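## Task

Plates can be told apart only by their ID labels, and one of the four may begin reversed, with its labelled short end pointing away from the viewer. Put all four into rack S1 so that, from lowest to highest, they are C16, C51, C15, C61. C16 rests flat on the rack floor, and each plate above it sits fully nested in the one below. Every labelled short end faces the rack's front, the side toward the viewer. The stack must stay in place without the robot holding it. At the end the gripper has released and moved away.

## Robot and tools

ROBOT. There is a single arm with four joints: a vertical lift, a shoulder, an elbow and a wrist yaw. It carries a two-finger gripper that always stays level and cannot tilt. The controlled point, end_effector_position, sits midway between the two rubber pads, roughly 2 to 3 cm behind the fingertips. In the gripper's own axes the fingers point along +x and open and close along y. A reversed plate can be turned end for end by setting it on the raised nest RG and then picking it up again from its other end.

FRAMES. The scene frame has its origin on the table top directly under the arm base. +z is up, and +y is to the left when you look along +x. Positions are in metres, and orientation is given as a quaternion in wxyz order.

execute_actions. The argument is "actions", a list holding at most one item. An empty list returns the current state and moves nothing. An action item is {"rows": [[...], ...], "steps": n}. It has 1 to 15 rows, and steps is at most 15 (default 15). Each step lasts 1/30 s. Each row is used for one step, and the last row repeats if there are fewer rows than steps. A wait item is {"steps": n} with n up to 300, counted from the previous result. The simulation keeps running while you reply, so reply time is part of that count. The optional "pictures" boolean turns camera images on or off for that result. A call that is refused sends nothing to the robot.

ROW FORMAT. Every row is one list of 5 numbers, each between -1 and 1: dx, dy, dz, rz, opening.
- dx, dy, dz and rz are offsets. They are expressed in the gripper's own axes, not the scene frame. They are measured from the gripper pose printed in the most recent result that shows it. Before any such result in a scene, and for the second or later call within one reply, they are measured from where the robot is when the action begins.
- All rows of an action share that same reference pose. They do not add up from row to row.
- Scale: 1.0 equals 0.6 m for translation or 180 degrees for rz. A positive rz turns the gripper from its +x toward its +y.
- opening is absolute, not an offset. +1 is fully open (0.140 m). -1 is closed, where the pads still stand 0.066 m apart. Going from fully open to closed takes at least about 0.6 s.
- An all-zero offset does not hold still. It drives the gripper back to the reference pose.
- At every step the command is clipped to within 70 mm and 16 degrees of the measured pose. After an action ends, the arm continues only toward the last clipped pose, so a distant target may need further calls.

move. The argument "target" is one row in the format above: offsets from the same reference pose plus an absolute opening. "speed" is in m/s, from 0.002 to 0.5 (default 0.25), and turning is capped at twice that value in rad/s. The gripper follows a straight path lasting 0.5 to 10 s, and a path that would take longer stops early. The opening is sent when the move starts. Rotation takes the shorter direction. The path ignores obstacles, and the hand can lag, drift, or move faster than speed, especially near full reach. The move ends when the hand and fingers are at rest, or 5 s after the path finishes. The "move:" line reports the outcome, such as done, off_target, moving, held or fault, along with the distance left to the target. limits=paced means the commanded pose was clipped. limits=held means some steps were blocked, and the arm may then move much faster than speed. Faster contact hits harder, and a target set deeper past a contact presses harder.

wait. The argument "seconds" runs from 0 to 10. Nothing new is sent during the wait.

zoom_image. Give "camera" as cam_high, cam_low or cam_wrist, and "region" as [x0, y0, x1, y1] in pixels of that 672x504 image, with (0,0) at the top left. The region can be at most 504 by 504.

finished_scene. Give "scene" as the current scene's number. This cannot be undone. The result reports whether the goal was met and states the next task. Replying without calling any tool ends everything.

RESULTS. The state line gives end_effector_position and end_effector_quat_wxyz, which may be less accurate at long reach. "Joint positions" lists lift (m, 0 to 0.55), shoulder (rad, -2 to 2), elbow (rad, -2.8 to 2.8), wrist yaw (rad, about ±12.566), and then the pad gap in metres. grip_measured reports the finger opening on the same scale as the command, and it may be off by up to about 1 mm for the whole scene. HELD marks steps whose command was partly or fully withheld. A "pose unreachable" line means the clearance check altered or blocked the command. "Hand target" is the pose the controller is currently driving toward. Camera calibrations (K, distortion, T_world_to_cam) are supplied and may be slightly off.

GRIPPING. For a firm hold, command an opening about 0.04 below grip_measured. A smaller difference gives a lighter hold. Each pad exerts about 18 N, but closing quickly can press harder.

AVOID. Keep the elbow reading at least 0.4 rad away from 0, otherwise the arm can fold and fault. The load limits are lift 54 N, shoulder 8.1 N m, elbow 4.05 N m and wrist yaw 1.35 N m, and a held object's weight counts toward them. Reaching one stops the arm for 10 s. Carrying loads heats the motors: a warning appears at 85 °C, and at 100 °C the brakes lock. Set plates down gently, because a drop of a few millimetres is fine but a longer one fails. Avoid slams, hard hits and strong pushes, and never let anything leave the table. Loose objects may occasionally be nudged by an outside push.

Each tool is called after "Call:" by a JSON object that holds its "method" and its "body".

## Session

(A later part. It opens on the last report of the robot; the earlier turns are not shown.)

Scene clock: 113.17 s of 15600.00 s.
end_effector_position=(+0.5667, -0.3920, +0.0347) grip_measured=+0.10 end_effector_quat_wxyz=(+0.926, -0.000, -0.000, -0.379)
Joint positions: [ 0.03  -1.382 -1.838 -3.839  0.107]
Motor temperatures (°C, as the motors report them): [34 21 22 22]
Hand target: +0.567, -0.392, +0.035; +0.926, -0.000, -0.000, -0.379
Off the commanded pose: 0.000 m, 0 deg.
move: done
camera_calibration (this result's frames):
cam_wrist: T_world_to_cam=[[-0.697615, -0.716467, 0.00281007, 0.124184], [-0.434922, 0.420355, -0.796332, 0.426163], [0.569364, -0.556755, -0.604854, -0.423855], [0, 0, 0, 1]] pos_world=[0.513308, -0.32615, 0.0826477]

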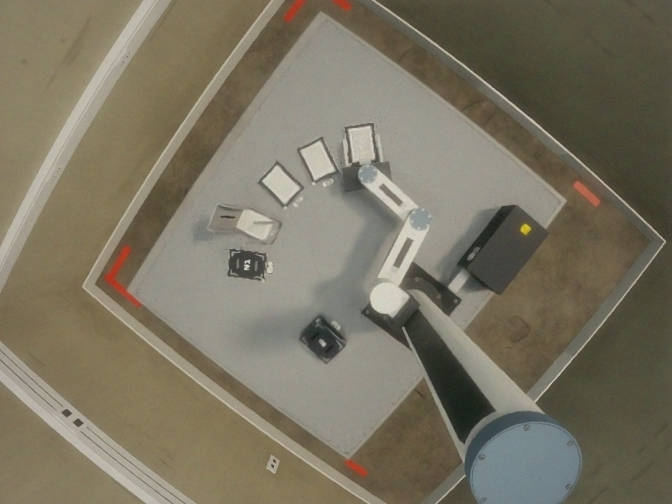

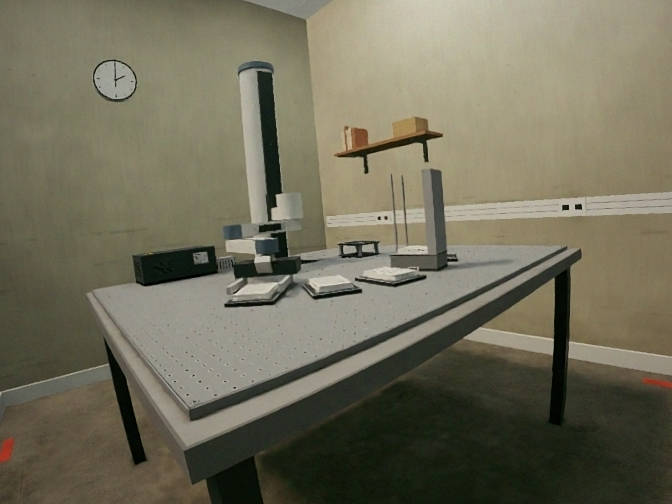

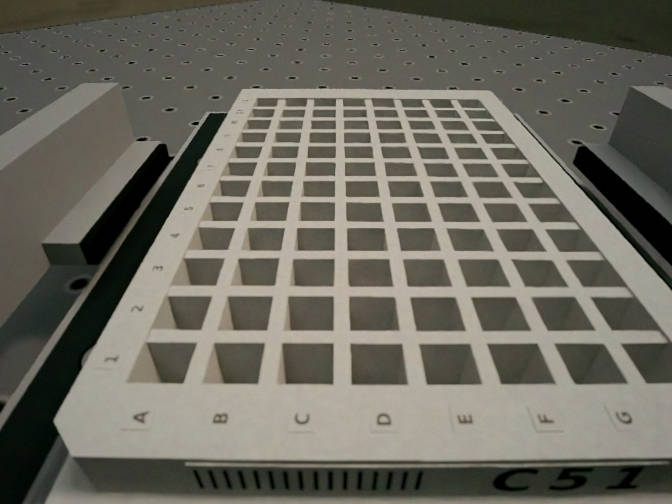

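Call:
{"method": "move", "body": {"target": [0.0004,-0.0005,0,0,-0.52], "speed": 0.01}}

Call:
{"method": "move", "body": {"target": [0,0,0,0,-0.63]}}

Call:
{"method": "move", "body": {"target": [0,0,0.504,0,-0.63], "speed": 0.3}}

Call:
{"method": "move", "body": {"target": [-0.425,0.7703,0,0.314,-0.63], "speed": 0.3}}

Scene clock: 123.27 s of 15600.00 s.
end_effector_position=(+0.5667, -0.3923, +0.0347) grip_measured=-0.52 end_effector_quat_wxyz=(+0.926, -0.000, -0.000, -0.379)
Joint positions: [ 0.03  -1.382 -1.84  -3.838  0.084]
Motor temperatures (°C, as the motors report them): [34 21 22 22]
Hand target: +0.567, -0.392, +0.035; +0.926, -0.000, -0.000, -0.379
Off the commanded pose: 0.000 m, 0 deg.
After step 90, 6.40 s passed at rest.
move: done
camera_calibration (this result's frames):
cam_wrist: T_world_to_cam=[[-0.697745, -0.716341, 0.00281007, 0.124039], [-0.434846, 0.420434, -0.796332, 0.426274], [0.569264, -0.556858, -0.604854, -0.423997], [0, 0, 0, 1]] pos_world=[0.513277, -0.326472, 0.0826507]

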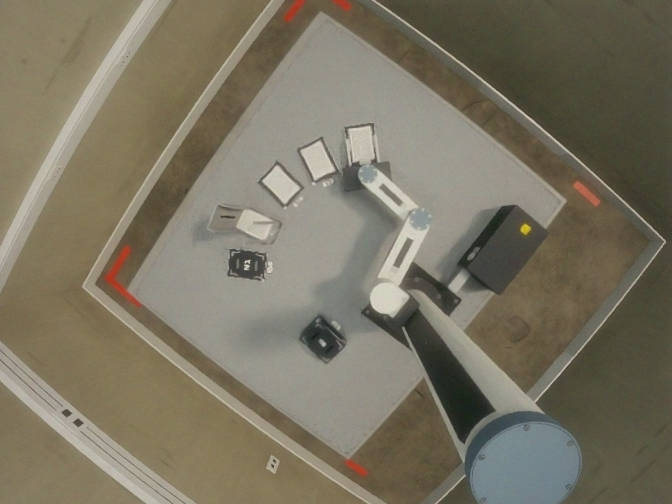

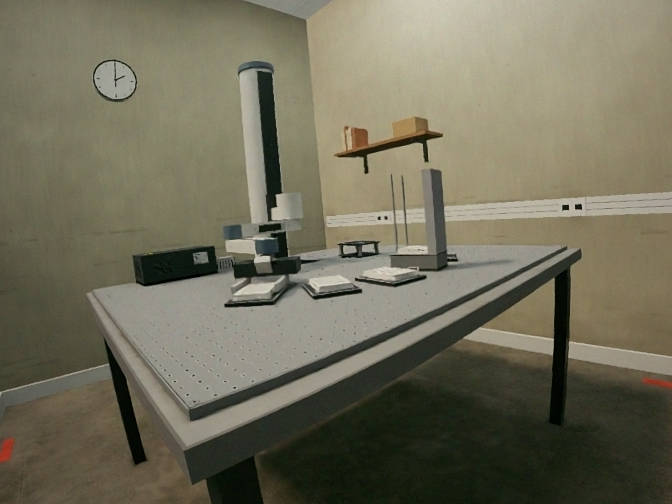

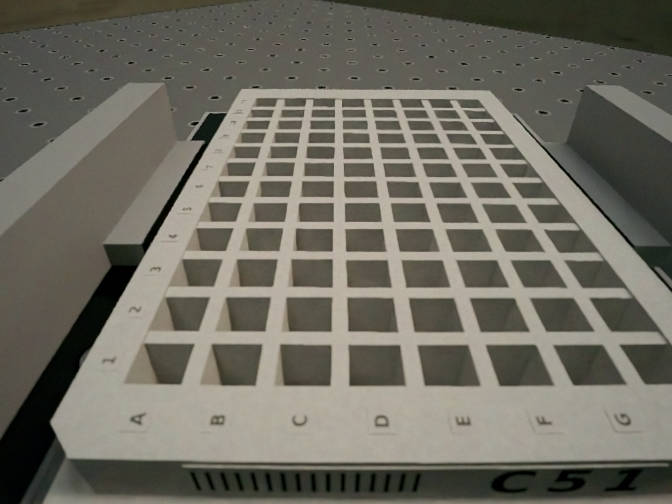

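Scene clock: 123.77 s of 15600.00 s.
end_effector_position=(+0.5667, -0.3923, +0.0347) grip_measured=-0.59 end_effector_quat_wxyz=(+0.926, -0.000, -0.000, -0.379)
Joint positions: [ 0.03  -1.382 -1.84  -3.838  0.081]
Motor temperatures (°C, as the motors report them): [34 21 22 22]
Hand target: +0.567, -0.392, +0.035; +0.926, -0.000, -0.000, -0.379
Off the commanded pose: 0.000 m, 0 deg.
move: done
camera_calibration (this result's frames):
cam_wrist: T_world_to_cam=[[-0.697758, -0.716329, 0.00281007, 0.124049], [-0.434839, 0.420442, -0.796332, 0.426272], [0.569253, -0.556868, -0.604854, -0.423994], [0, 0, 0, 1]] pos_world=[0.513276, -0.326472, 0.0826507]

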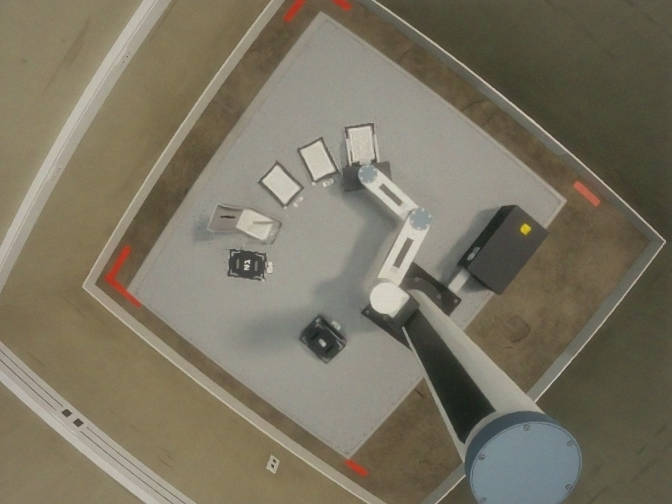

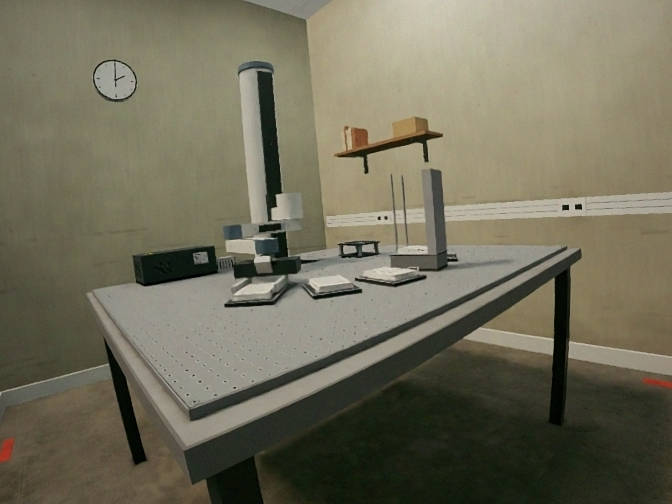

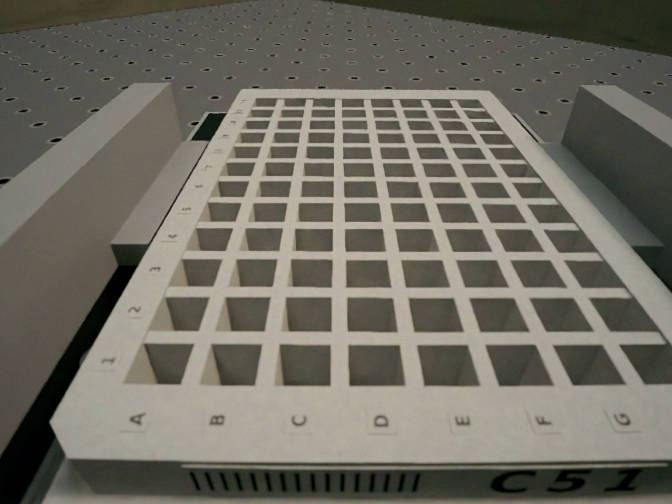

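Scene clock: 125.23 s of 15600.00 s.
end_effector_position=(+0.5666, -0.3924, +0.3371) grip_measured=-0.59 end_effector_quat_wxyz=(+0.926, -0.000, -0.000, -0.379)
Joint positions: [ 0.332 -1.382 -1.84  -3.838  0.081]
Motor temperatures (°C, as the motors report them): [34 21 22 22]
Hand target: +0.567, -0.392, +0.337; +0.926, -0.000, -0.000, -0.379
Off the commanded pose: 0.000 m, 0 deg.
move: done
camera_calibration (this result's frames):
cam_wrist: T_world_to_cam=[[-0.697819, -0.716269, 0.00281007, 0.123225], [-0.434803, 0.420479, -0.796332, 0.667102], [0.569206, -0.556917, -0.604854, -0.241073], [0, 0, 0, 1]] pos_world=[0.513266, -0.326498, 0.385074]

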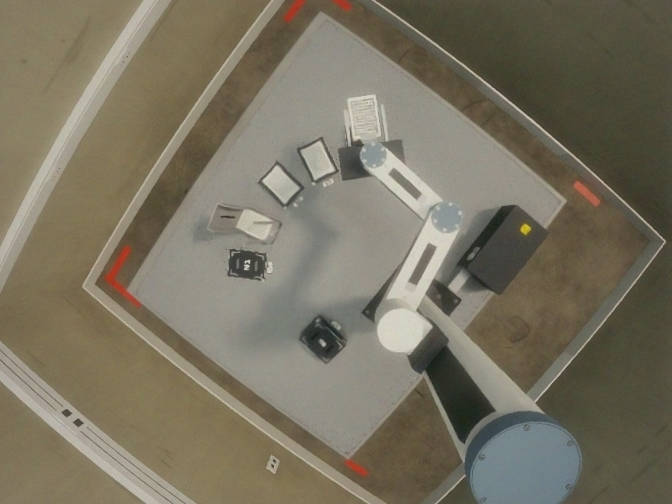

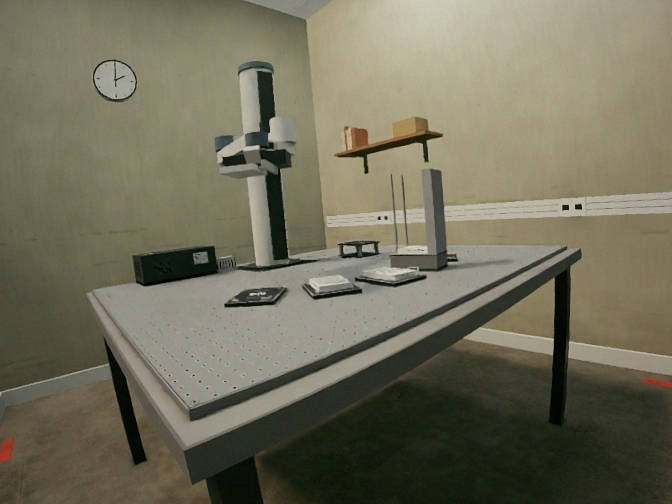

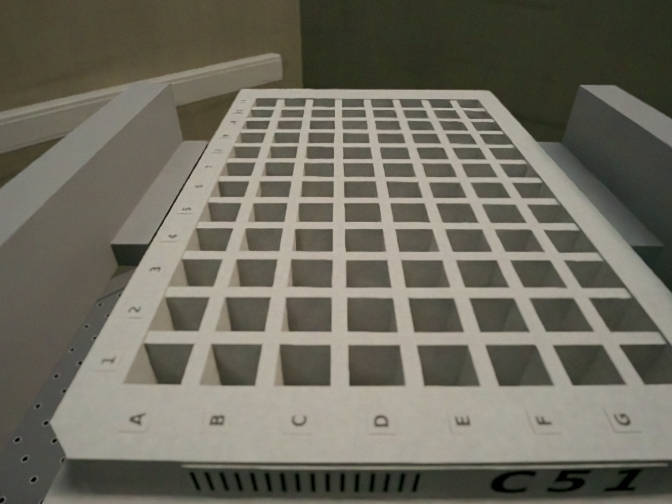

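Scene clock: 127.47 s of 15600.00 s.
end_effector_position=(+0.7090, +0.1159, +0.3371) grip_measured=-0.59 end_effector_quat_wxyz=(+0.995, -0.000, -0.000, +0.105)
Joint positions: [ 0.332 -0.399 -1.79  -3.884  0.081]
Motor temperatures (°C, as the motors report them): [34 21 22 22]
Hand target: +0.709, +0.116, +0.337; +0.995, -0.000, -0.000, +0.105
Off the commanded pose: 0.000 m, 0 deg.
move: done
camera_calibration (this result's frames):
cam_wrist: T_world_to_cam=[[0.2124, -0.977179, 0.00281007, -0.0285253], [-0.59058, -0.130659, -0.796332, 0.689627], [0.778525, 0.167481, -0.604854, -0.271451], [0, 0, 0, 1]] pos_world=[0.624671, 0.107695, 0.385064]

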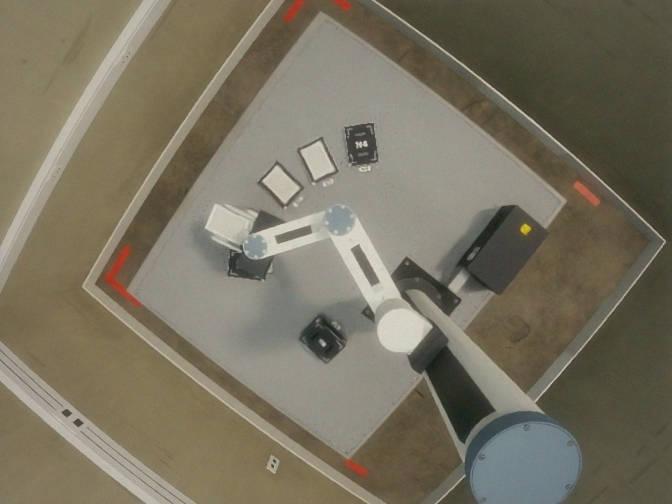

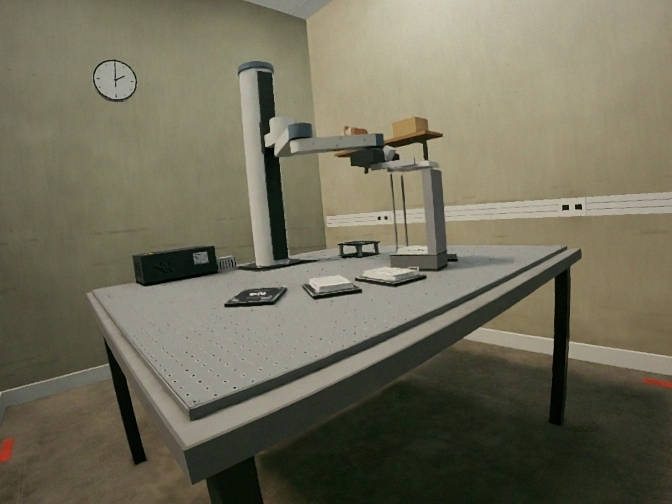

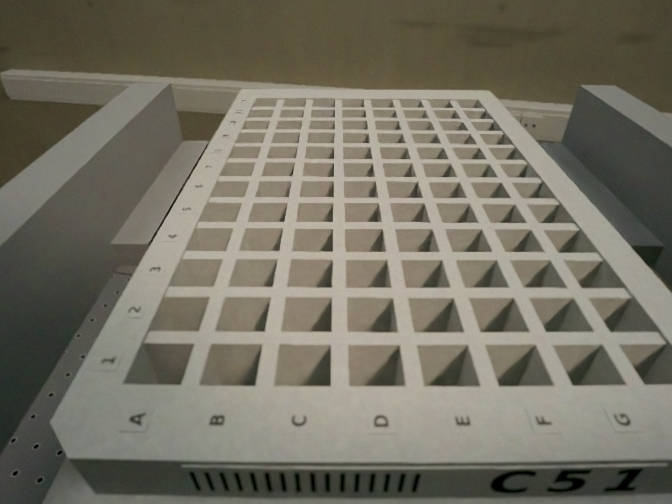

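Call:
{"method": "move", "body": {"target": [-0.0003,0,-0.026,0.0004,-0.63], "speed": 0.012}}

Scene clock: 131.23 s of 15600.00 s.
end_effector_position=(+0.7088, +0.1160, +0.3215) grip_measured=-0.59 end_effector_quat_wxyz=(+0.994, -0.000, -0.000, +0.105)
Joint positions: [ 0.316 -0.4   -1.789 -3.884  0.081]
Motor temperatures (°C, as the motors report them): [34 21 22 22]
Hand target: +0.709, +0.116, +0.322; +0.994, -0.000, -0.000, +0.105
Off the commanded pose: 0.000 m, 0 deg.
move: done
camera_calibration (this result's frames):
cam_wrist: T_world_to_cam=[[0.213803, -0.976873, 0.00281007, -0.0293942], [-0.590392, -0.131507, -0.796332, 0.677027], [0.778284, 0.168599, -0.604854, -0.280707], [0, 0, 0, 1]] pos_world=[0.624465, 0.107646, 0.369434]

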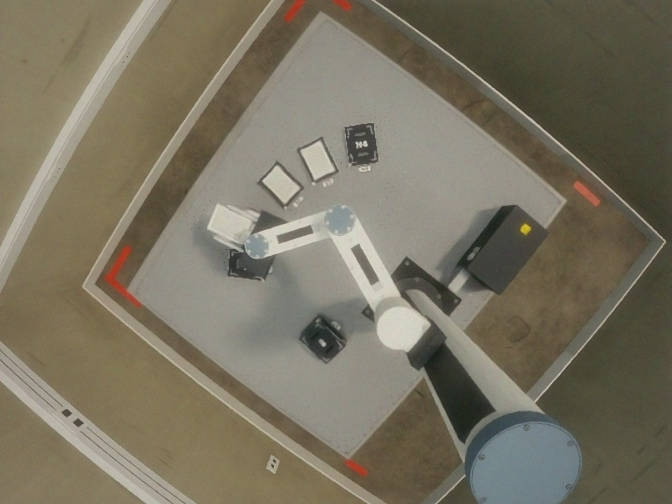

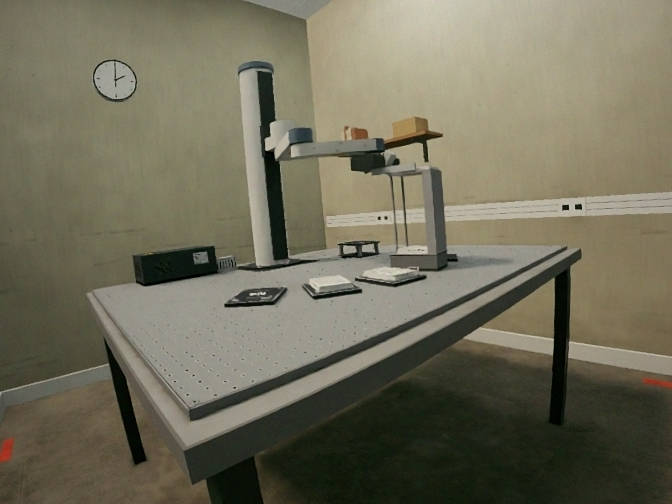

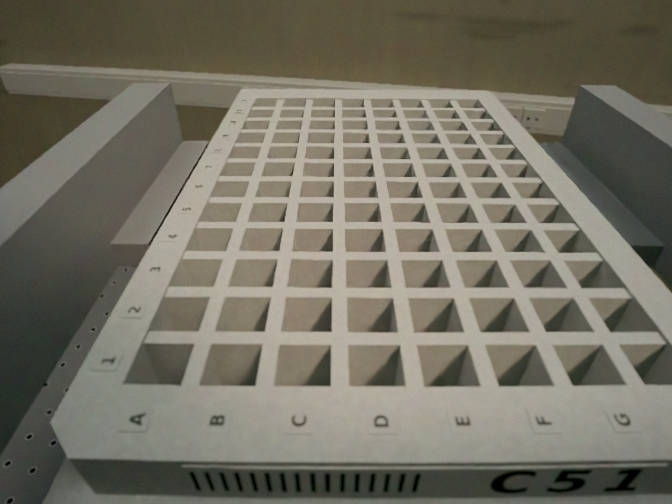

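Call:
{"method": "move", "body": {"target": [0,0,-0.3792,0,-0.63], "speed": 0.18}}

Call:
{"method": "move", "body": {"target": [0,0,-0.0078,0,-0.63], "speed": 0.008}}

Scene clock: 135.90 s of 15600.00 s.
end_effector_position=(+0.7088, +0.1160, +0.0939) grip_measured=-0.59 end_effector_quat_wxyz=(+0.994, -0.000, -0.000, +0.105)
Joint positions: [ 0.089 -0.4   -1.789 -3.884  0.081]
Motor temperatures (°C, as the motors report them): [34 21 22 22]
Hand target: +0.709, +0.116, +0.094; +0.994, -0.000, -0.000, +0.105
Off the commanded pose: 0.000 m, 0 deg.
After step 90, 0.03 s passed at rest.
move: done
camera_calibration (this result's frames):
cam_wrist: T_world_to_cam=[[0.213963, -0.976838, 0.00281007, -0.0288163], [-0.59037, -0.131603, -0.796332, 0.495791], [0.778256, 0.168727, -0.604854, -0.418329], [0, 0, 0, 1]] pos_world=[0.624433, 0.107682, 0.141867]

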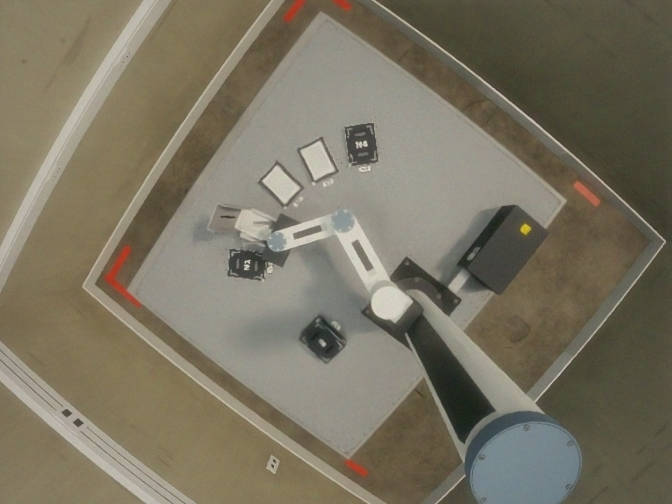

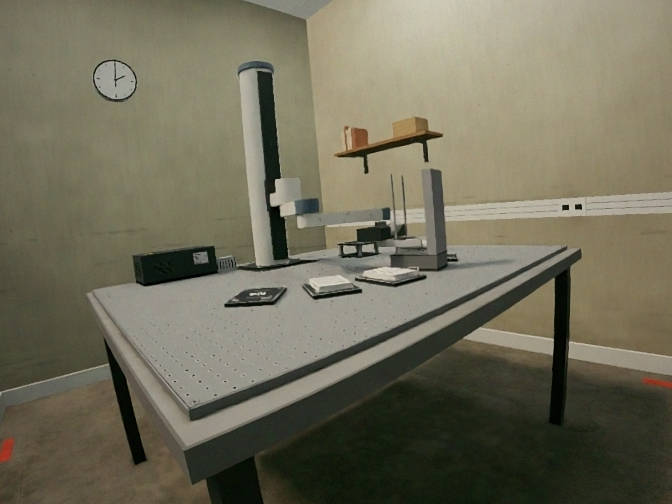

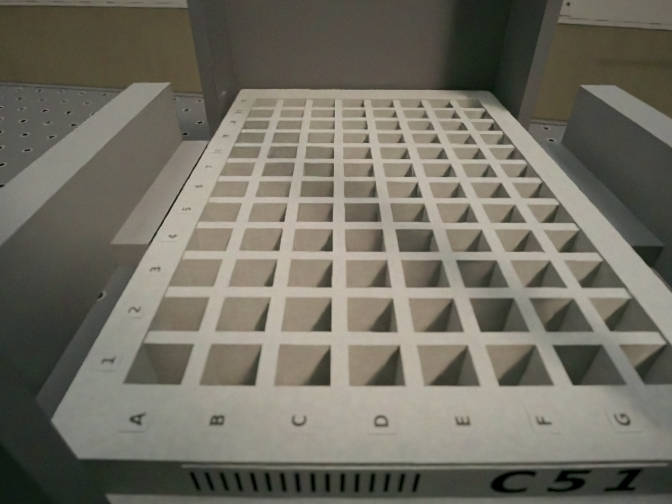

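Scene clock: 136.70 s of 15600.00 s.
end_effector_position=(+0.7088, +0.1160, +0.0896) grip_measured=-0.59 end_effector_quat_wxyz=(+0.994, -0.000, -0.000, +0.105)
Joint positions: [ 0.085 -0.4   -1.789 -3.884  0.081]
Motor temperatures (°C, as the motors report them): [34 21 22 22]
Hand target: +0.709, +0.116, +0.089; +0.994, -0.000, -0.000, +0.105
Off the commanded pose: 0.000 m, 0 deg.
move: done
camera_calibration (this result's frames):
cam_wrist: T_world_to_cam=[[0.213966, -0.976837, 0.00281007, -0.0288062], [-0.59037, -0.131605, -0.796332, 0.492313], [0.778256, 0.168729, -0.604854, -0.420968], [0, 0, 0, 1]] pos_world=[0.624431, 0.107681, 0.137501]

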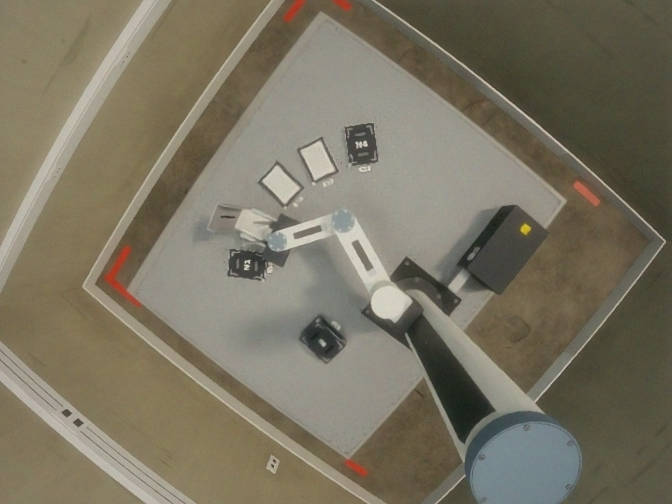

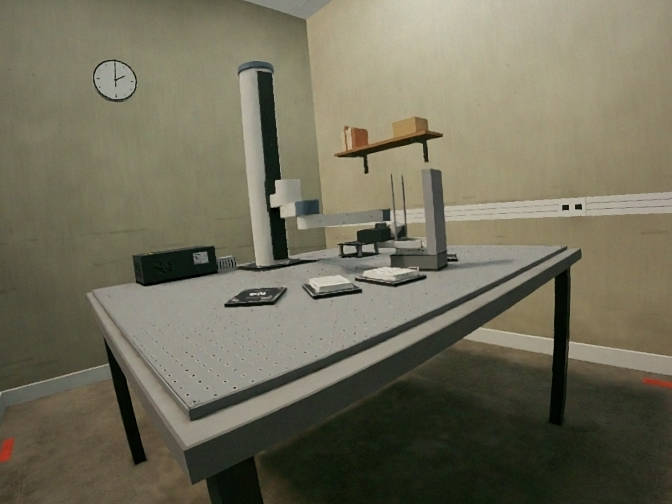

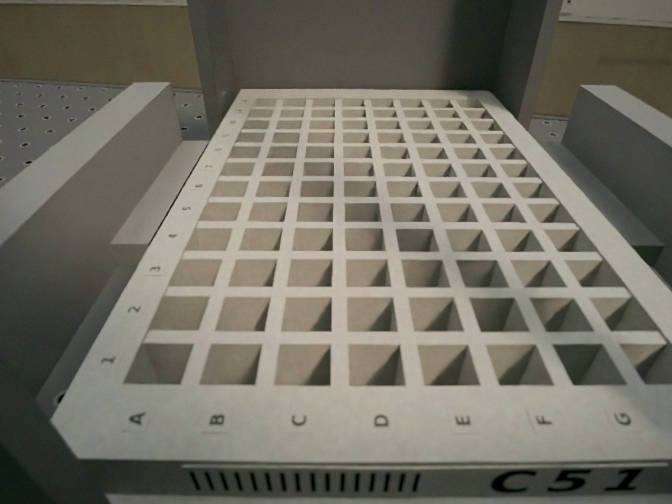

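Nested. Release, back off, look at RG from above.

Call:
{"method": "move", "body": {"target": [0,0,0.0003,0,0.1]}}

Call:
{"method": "move", "body": {"target": [-0.22,0,0.1,0,0.1], "speed": 0.3}}

Call:
{"method": "zoom_image", "body": {"camera": "cam_high", "region": [285,300,365,375]}}

Scene clock: 141.13 s of 15600.00 s.
end_effector_position=(+0.7088, +0.1160, +0.0897) grip_measured=+0.10 end_effector_quat_wxyz=(+0.994, -0.000, -0.000, +0.105)
Joint positions: [ 0.085 -0.4   -1.789 -3.884  0.107]
Motor temperatures (°C, as the motors report them): [34 21 22 22]
Hand target: +0.709, +0.116, +0.090; +0.994, -0.000, -0.000, +0.105
Off the commanded pose: 0.000 m, 0 deg.
After step 90, 0.73 s passed at rest.
move: done
camera_calibration (this result's frames):
cam_wrist: T_world_to_cam=[[0.213955, -0.97684, 0.00281007, -0.028801], [-0.590371, -0.131598, -0.796332, 0.492431], [0.778258, 0.16872, -0.604854, -0.42088], [0, 0, 0, 1]] pos_world=[0.624432, 0.10768, 0.137648]

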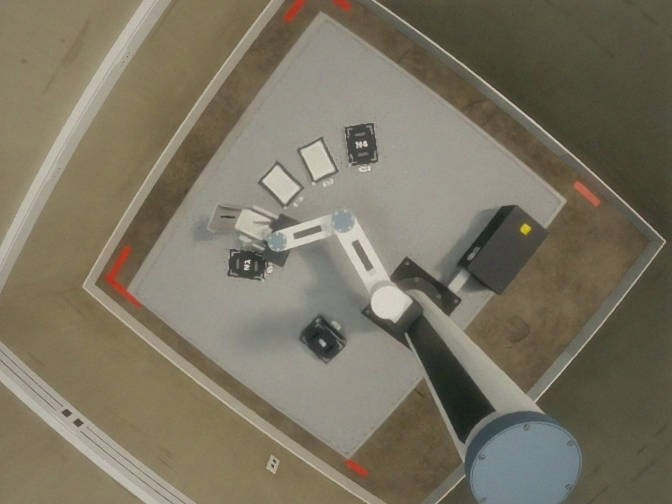

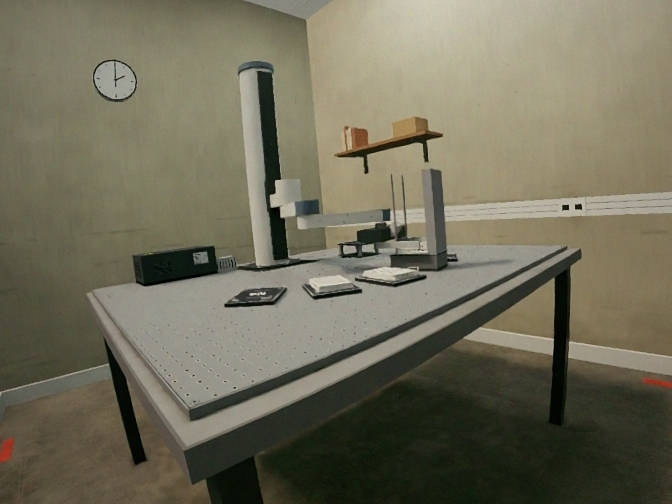

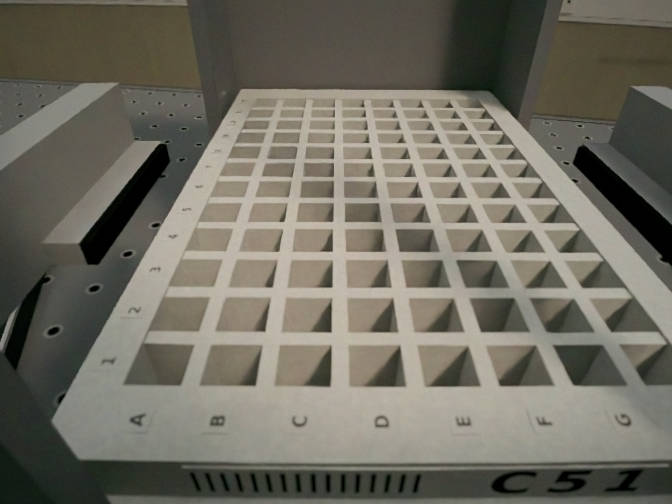

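Scene clock: 142.07 s of 15600.00 s.
end_effector_position=(+0.5796, +0.0885, +0.1497) grip_measured=+0.10 end_effector_quat_wxyz=(+0.994, -0.000, -0.000, +0.106)
Joint positions: [ 0.145 -0.679 -1.101 -4.292  0.107]
Motor temperatures (°C, as the motors report them): [34 21 22 22]
Hand target: +0.580, +0.088, +0.150; +0.994, -0.000, -0.000, +0.105
Off the commanded pose: 0.000 m, 0 deg.
move: done
camera_calibration (this result's frames):
cam_wrist: T_world_to_cam=[[0.214495, -0.976721, 0.00281007, -0.0285372], [-0.590298, -0.131925, -0.796332, 0.460324], [0.778164, 0.16915, -0.604854, -0.279355], [0, 0, 0, 1]] pos_world=[0.495234, 0.0801082, 0.197682]

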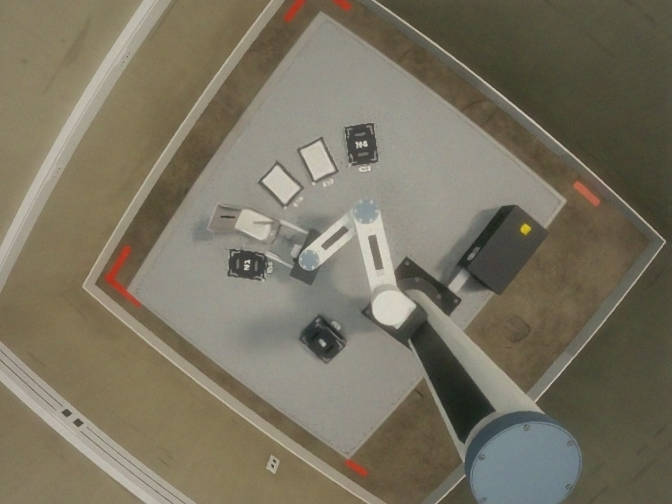

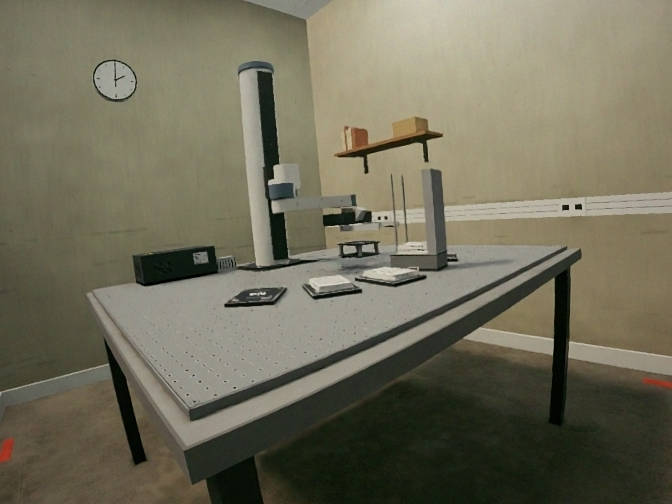

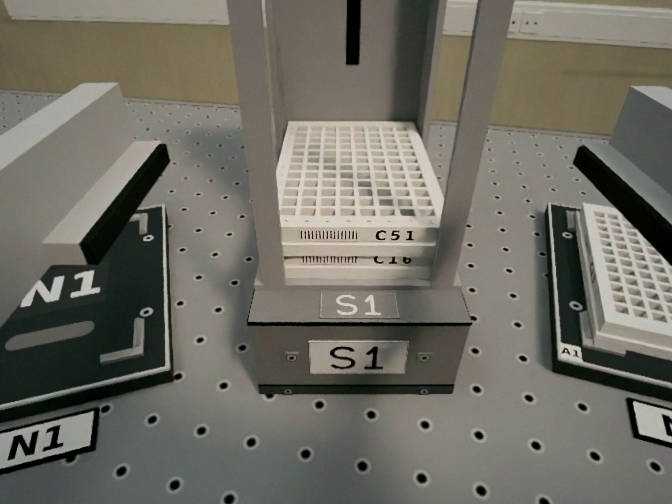

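Region (285, 300, 365, 375) of cam_high's 672x504 image, scaled by 6.300, with more detail than that image has; it fills the top 472 rows of this view, and the rest is white.

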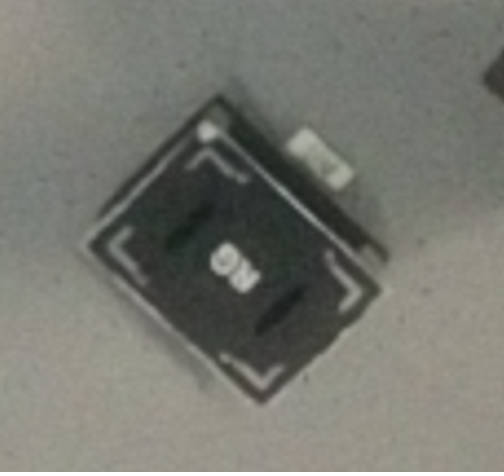

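Call:
{"method": "move", "body": {"target": [-0.659,0.597,0,-0.099,0.1], "speed": 0.35}}

Call:
{"method": "zoom_image", "body": {"camera": "cam_wrist", "region": [180,130,560,420]}}

Scene clock: 155.20 s of 15600.00 s.
end_effector_position=(+0.1182, +0.3559, +0.1497) grip_measured=+0.10 end_effector_quat_wxyz=(+0.999, -0.000, -0.000, -0.050)
Joint positions: [ 0.145  1.478 -1.867 -5.994  0.107]
Motor temperatures (°C, as the motors report them): [34 21 22 22]
Hand target: +0.118, +0.356, +0.150; +0.999, -0.000, -0.000, -0.050
Off the commanded pose: 0.001 m, 0 deg.
After step 90, 7.93 s passed at rest.
move: done; limits=paced
camera_calibration (this result's frames):
cam_wrist: T_world_to_cam=[[-0.0949237, -0.995481, 0.00281007, 0.374877], [-0.602337, 0.0551878, -0.796332, 0.158088], [0.792577, -0.0772833, -0.604854, 0.120453], [0, 0, 0, 1]] pos_world=[0.0353381, 0.373767, 0.197693]

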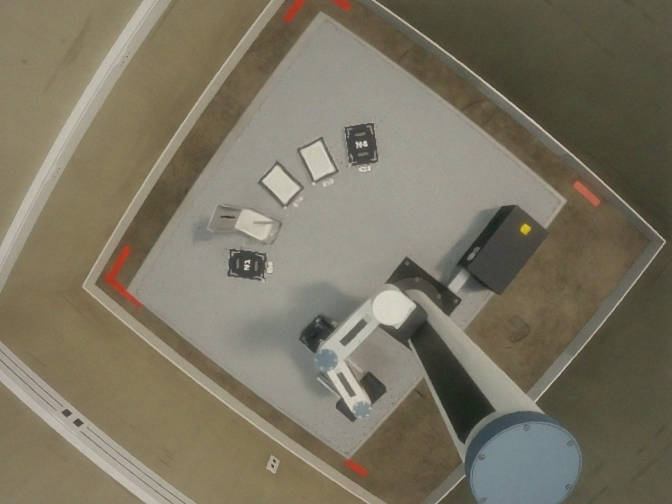

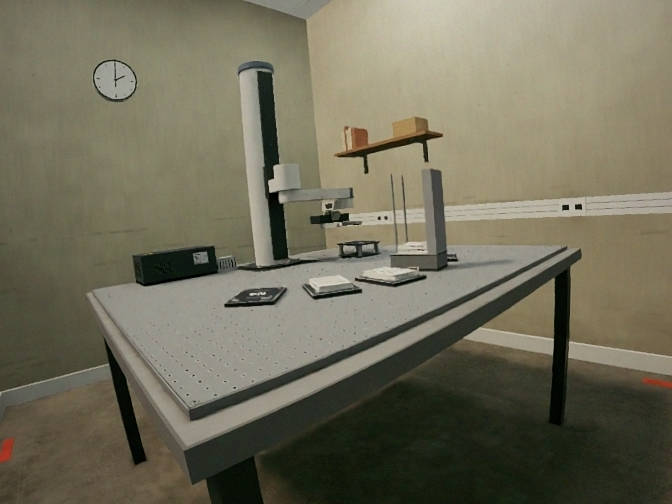

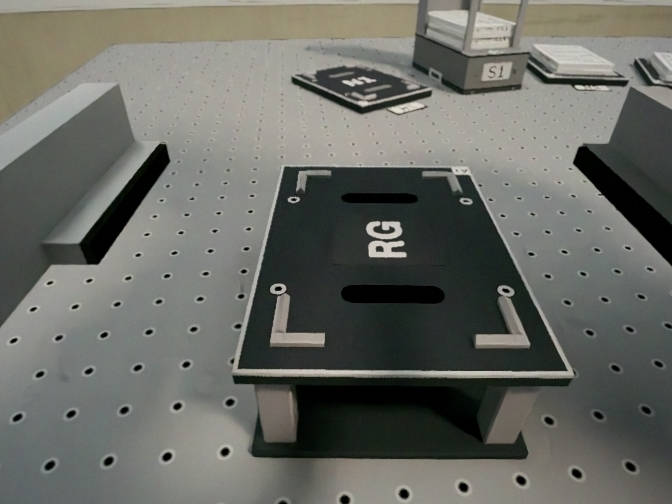

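Region (180, 130, 560, 420) of cam_wrist's 672x504 image, scaled by 1.326, with more detail than that image has; it fills the top 385 rows of this view, and the rest is white.

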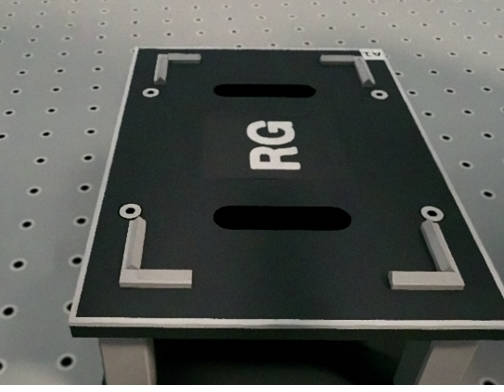

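Call:
{"method": "move", "body": {"target": [0.03,-0.0245,-0.02,-0.0013,0.1], "speed": 0.15}}

Call:
{"method": "zoom_image", "body": {"camera": "cam_wrist", "region": [200,150,520,400]}}

Scene clock: 164.83 s of 15600.00 s.
end_effector_position=(+0.1347, +0.3395, +0.1377) grip_measured=+0.10 end_effector_quat_wxyz=(+0.999, -0.000, -0.000, -0.052)
Joint positions: [ 0.133  1.401 -1.732 -6.055  0.107]
Motor temperatures (°C, as the motors report them): [34 21 22 22]
Hand target: +0.135, +0.339, +0.138; +0.999, -0.000, -0.000, -0.052
Off the commanded pose: 0.000 m, 0 deg.
After step 90, 5.93 s passed at rest.
move: done
camera_calibration (this result's frames):
cam_wrist: T_world_to_cam=[[-0.0988911, -0.995094, 0.00281007, 0.36059], [-0.602113, 0.0575884, -0.796332, 0.158505], [0.792263, -0.0804421, -0.604854, 0.0999424], [0, 0, 0, 1]] pos_world=[0.0519166, 0.357733, 0.18566]

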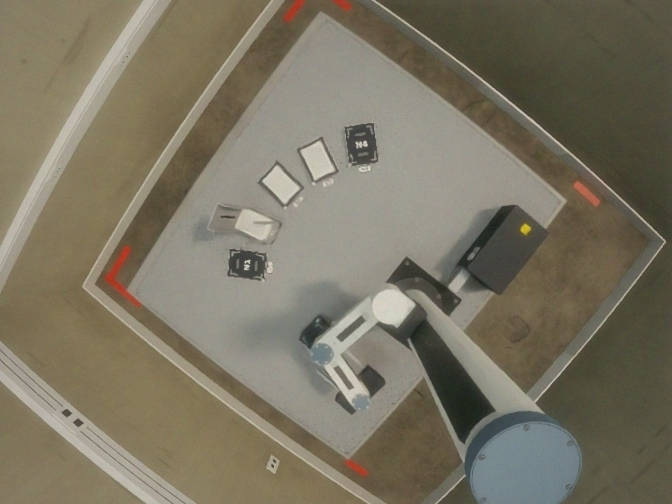

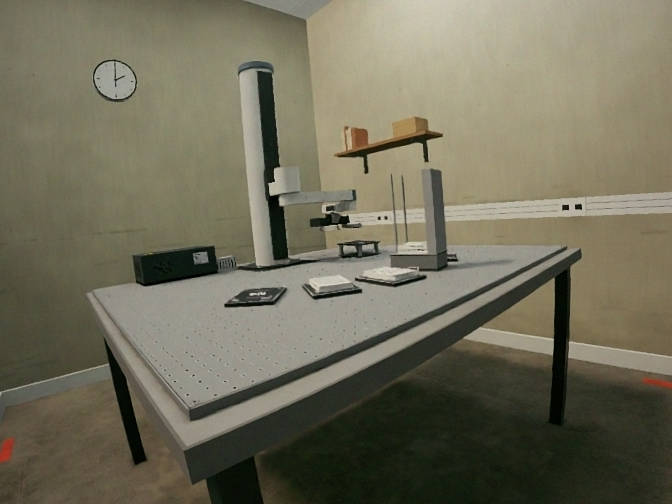

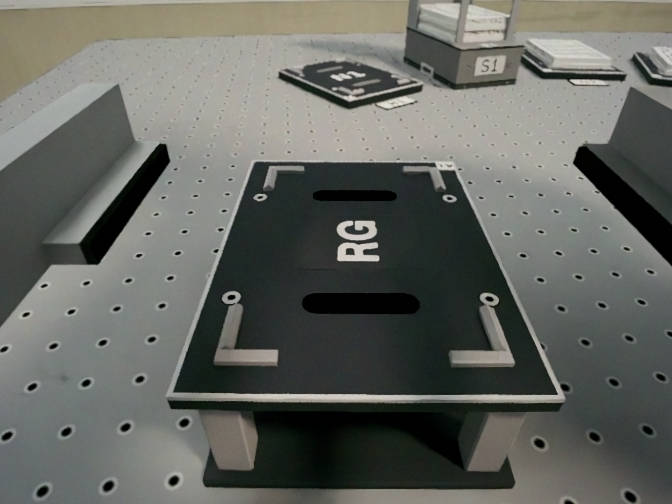

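Region (200, 150, 520, 400) of cam_wrist's 672x504 image, scaled by 1.575, with more detail than that image has; it fills the top 394 rows of this view, and the rest is white.

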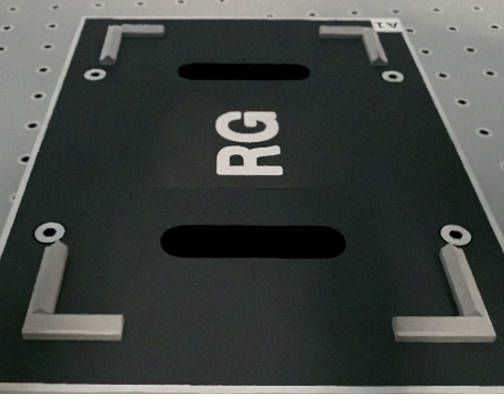

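Call:
{"method": "move", "body": {"target": [0.8987,-0.566,-0.0443,-0.004,0.1], "speed": 0.25}}

Call:
{"method": "zoom_image", "body": {"camera": "cam_wrist", "region": [200,130,536,380]}}

Scene clock: 178.50 s of 15600.00 s.
end_effector_position=(+0.6354, -0.0545, +0.1111) grip_measured=+0.10 end_effector_quat_wxyz=(+0.998, -0.000, -0.000, -0.058)
Joint positions: [ 0.106 -0.924 -1.336 -4.14   0.107]
Motor temperatures (°C, as the motors report them): [34 21 22 22]
Hand target: +0.635, -0.054, +0.111; +0.998, -0.000, -0.000, -0.058
Off the commanded pose: 0.001 m, 0 deg.
After step 90, 7.73 s passed at rest.
move: done
camera_calibration (this result's frames):
cam_wrist: T_world_to_cam=[[-0.112232, -0.993678, 0.00281007, 0.0266242], [-0.601286, 0.0656611, -0.796332, 0.461424], [0.791113, -0.0910638, -0.604854, -0.344343], [0, 0, 0, 1]] pos_world=[0.55285, -0.035199, 0.159094]

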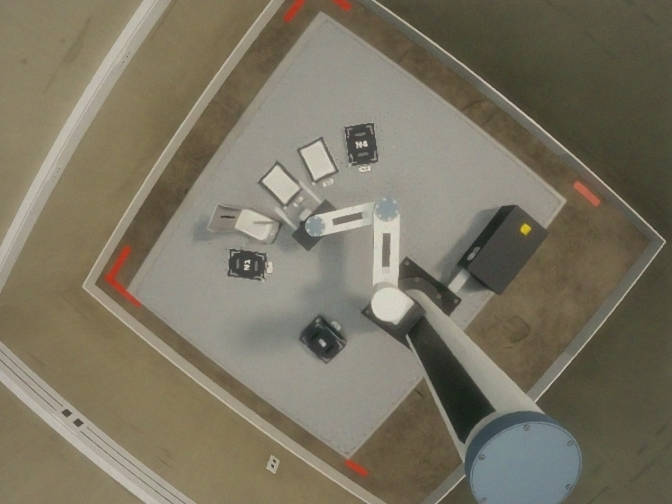

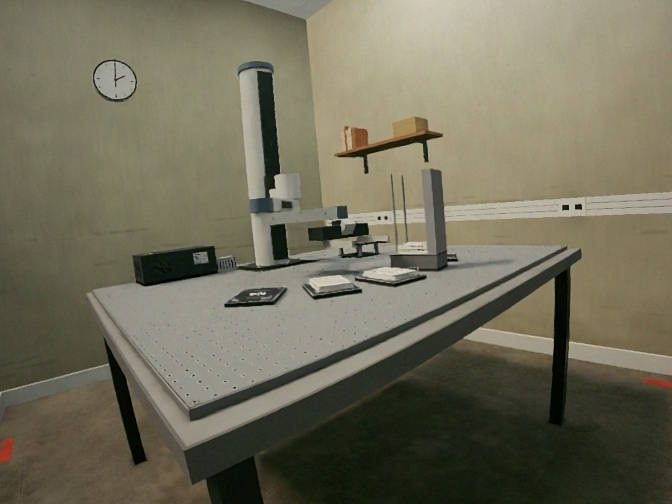

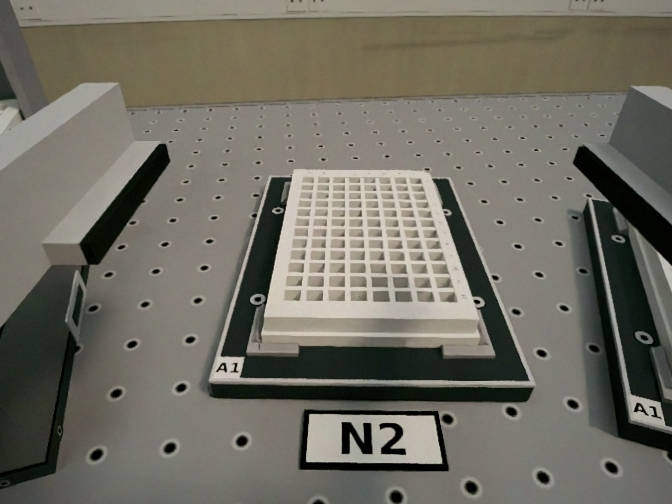

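Region (200, 130, 536, 380) of cam_wrist's 672x504 image, scaled by 1.500, with more detail than that image has; it fills the top 375 rows of this view, and the rest is white.

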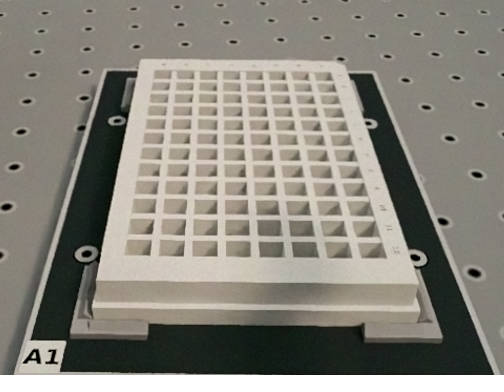

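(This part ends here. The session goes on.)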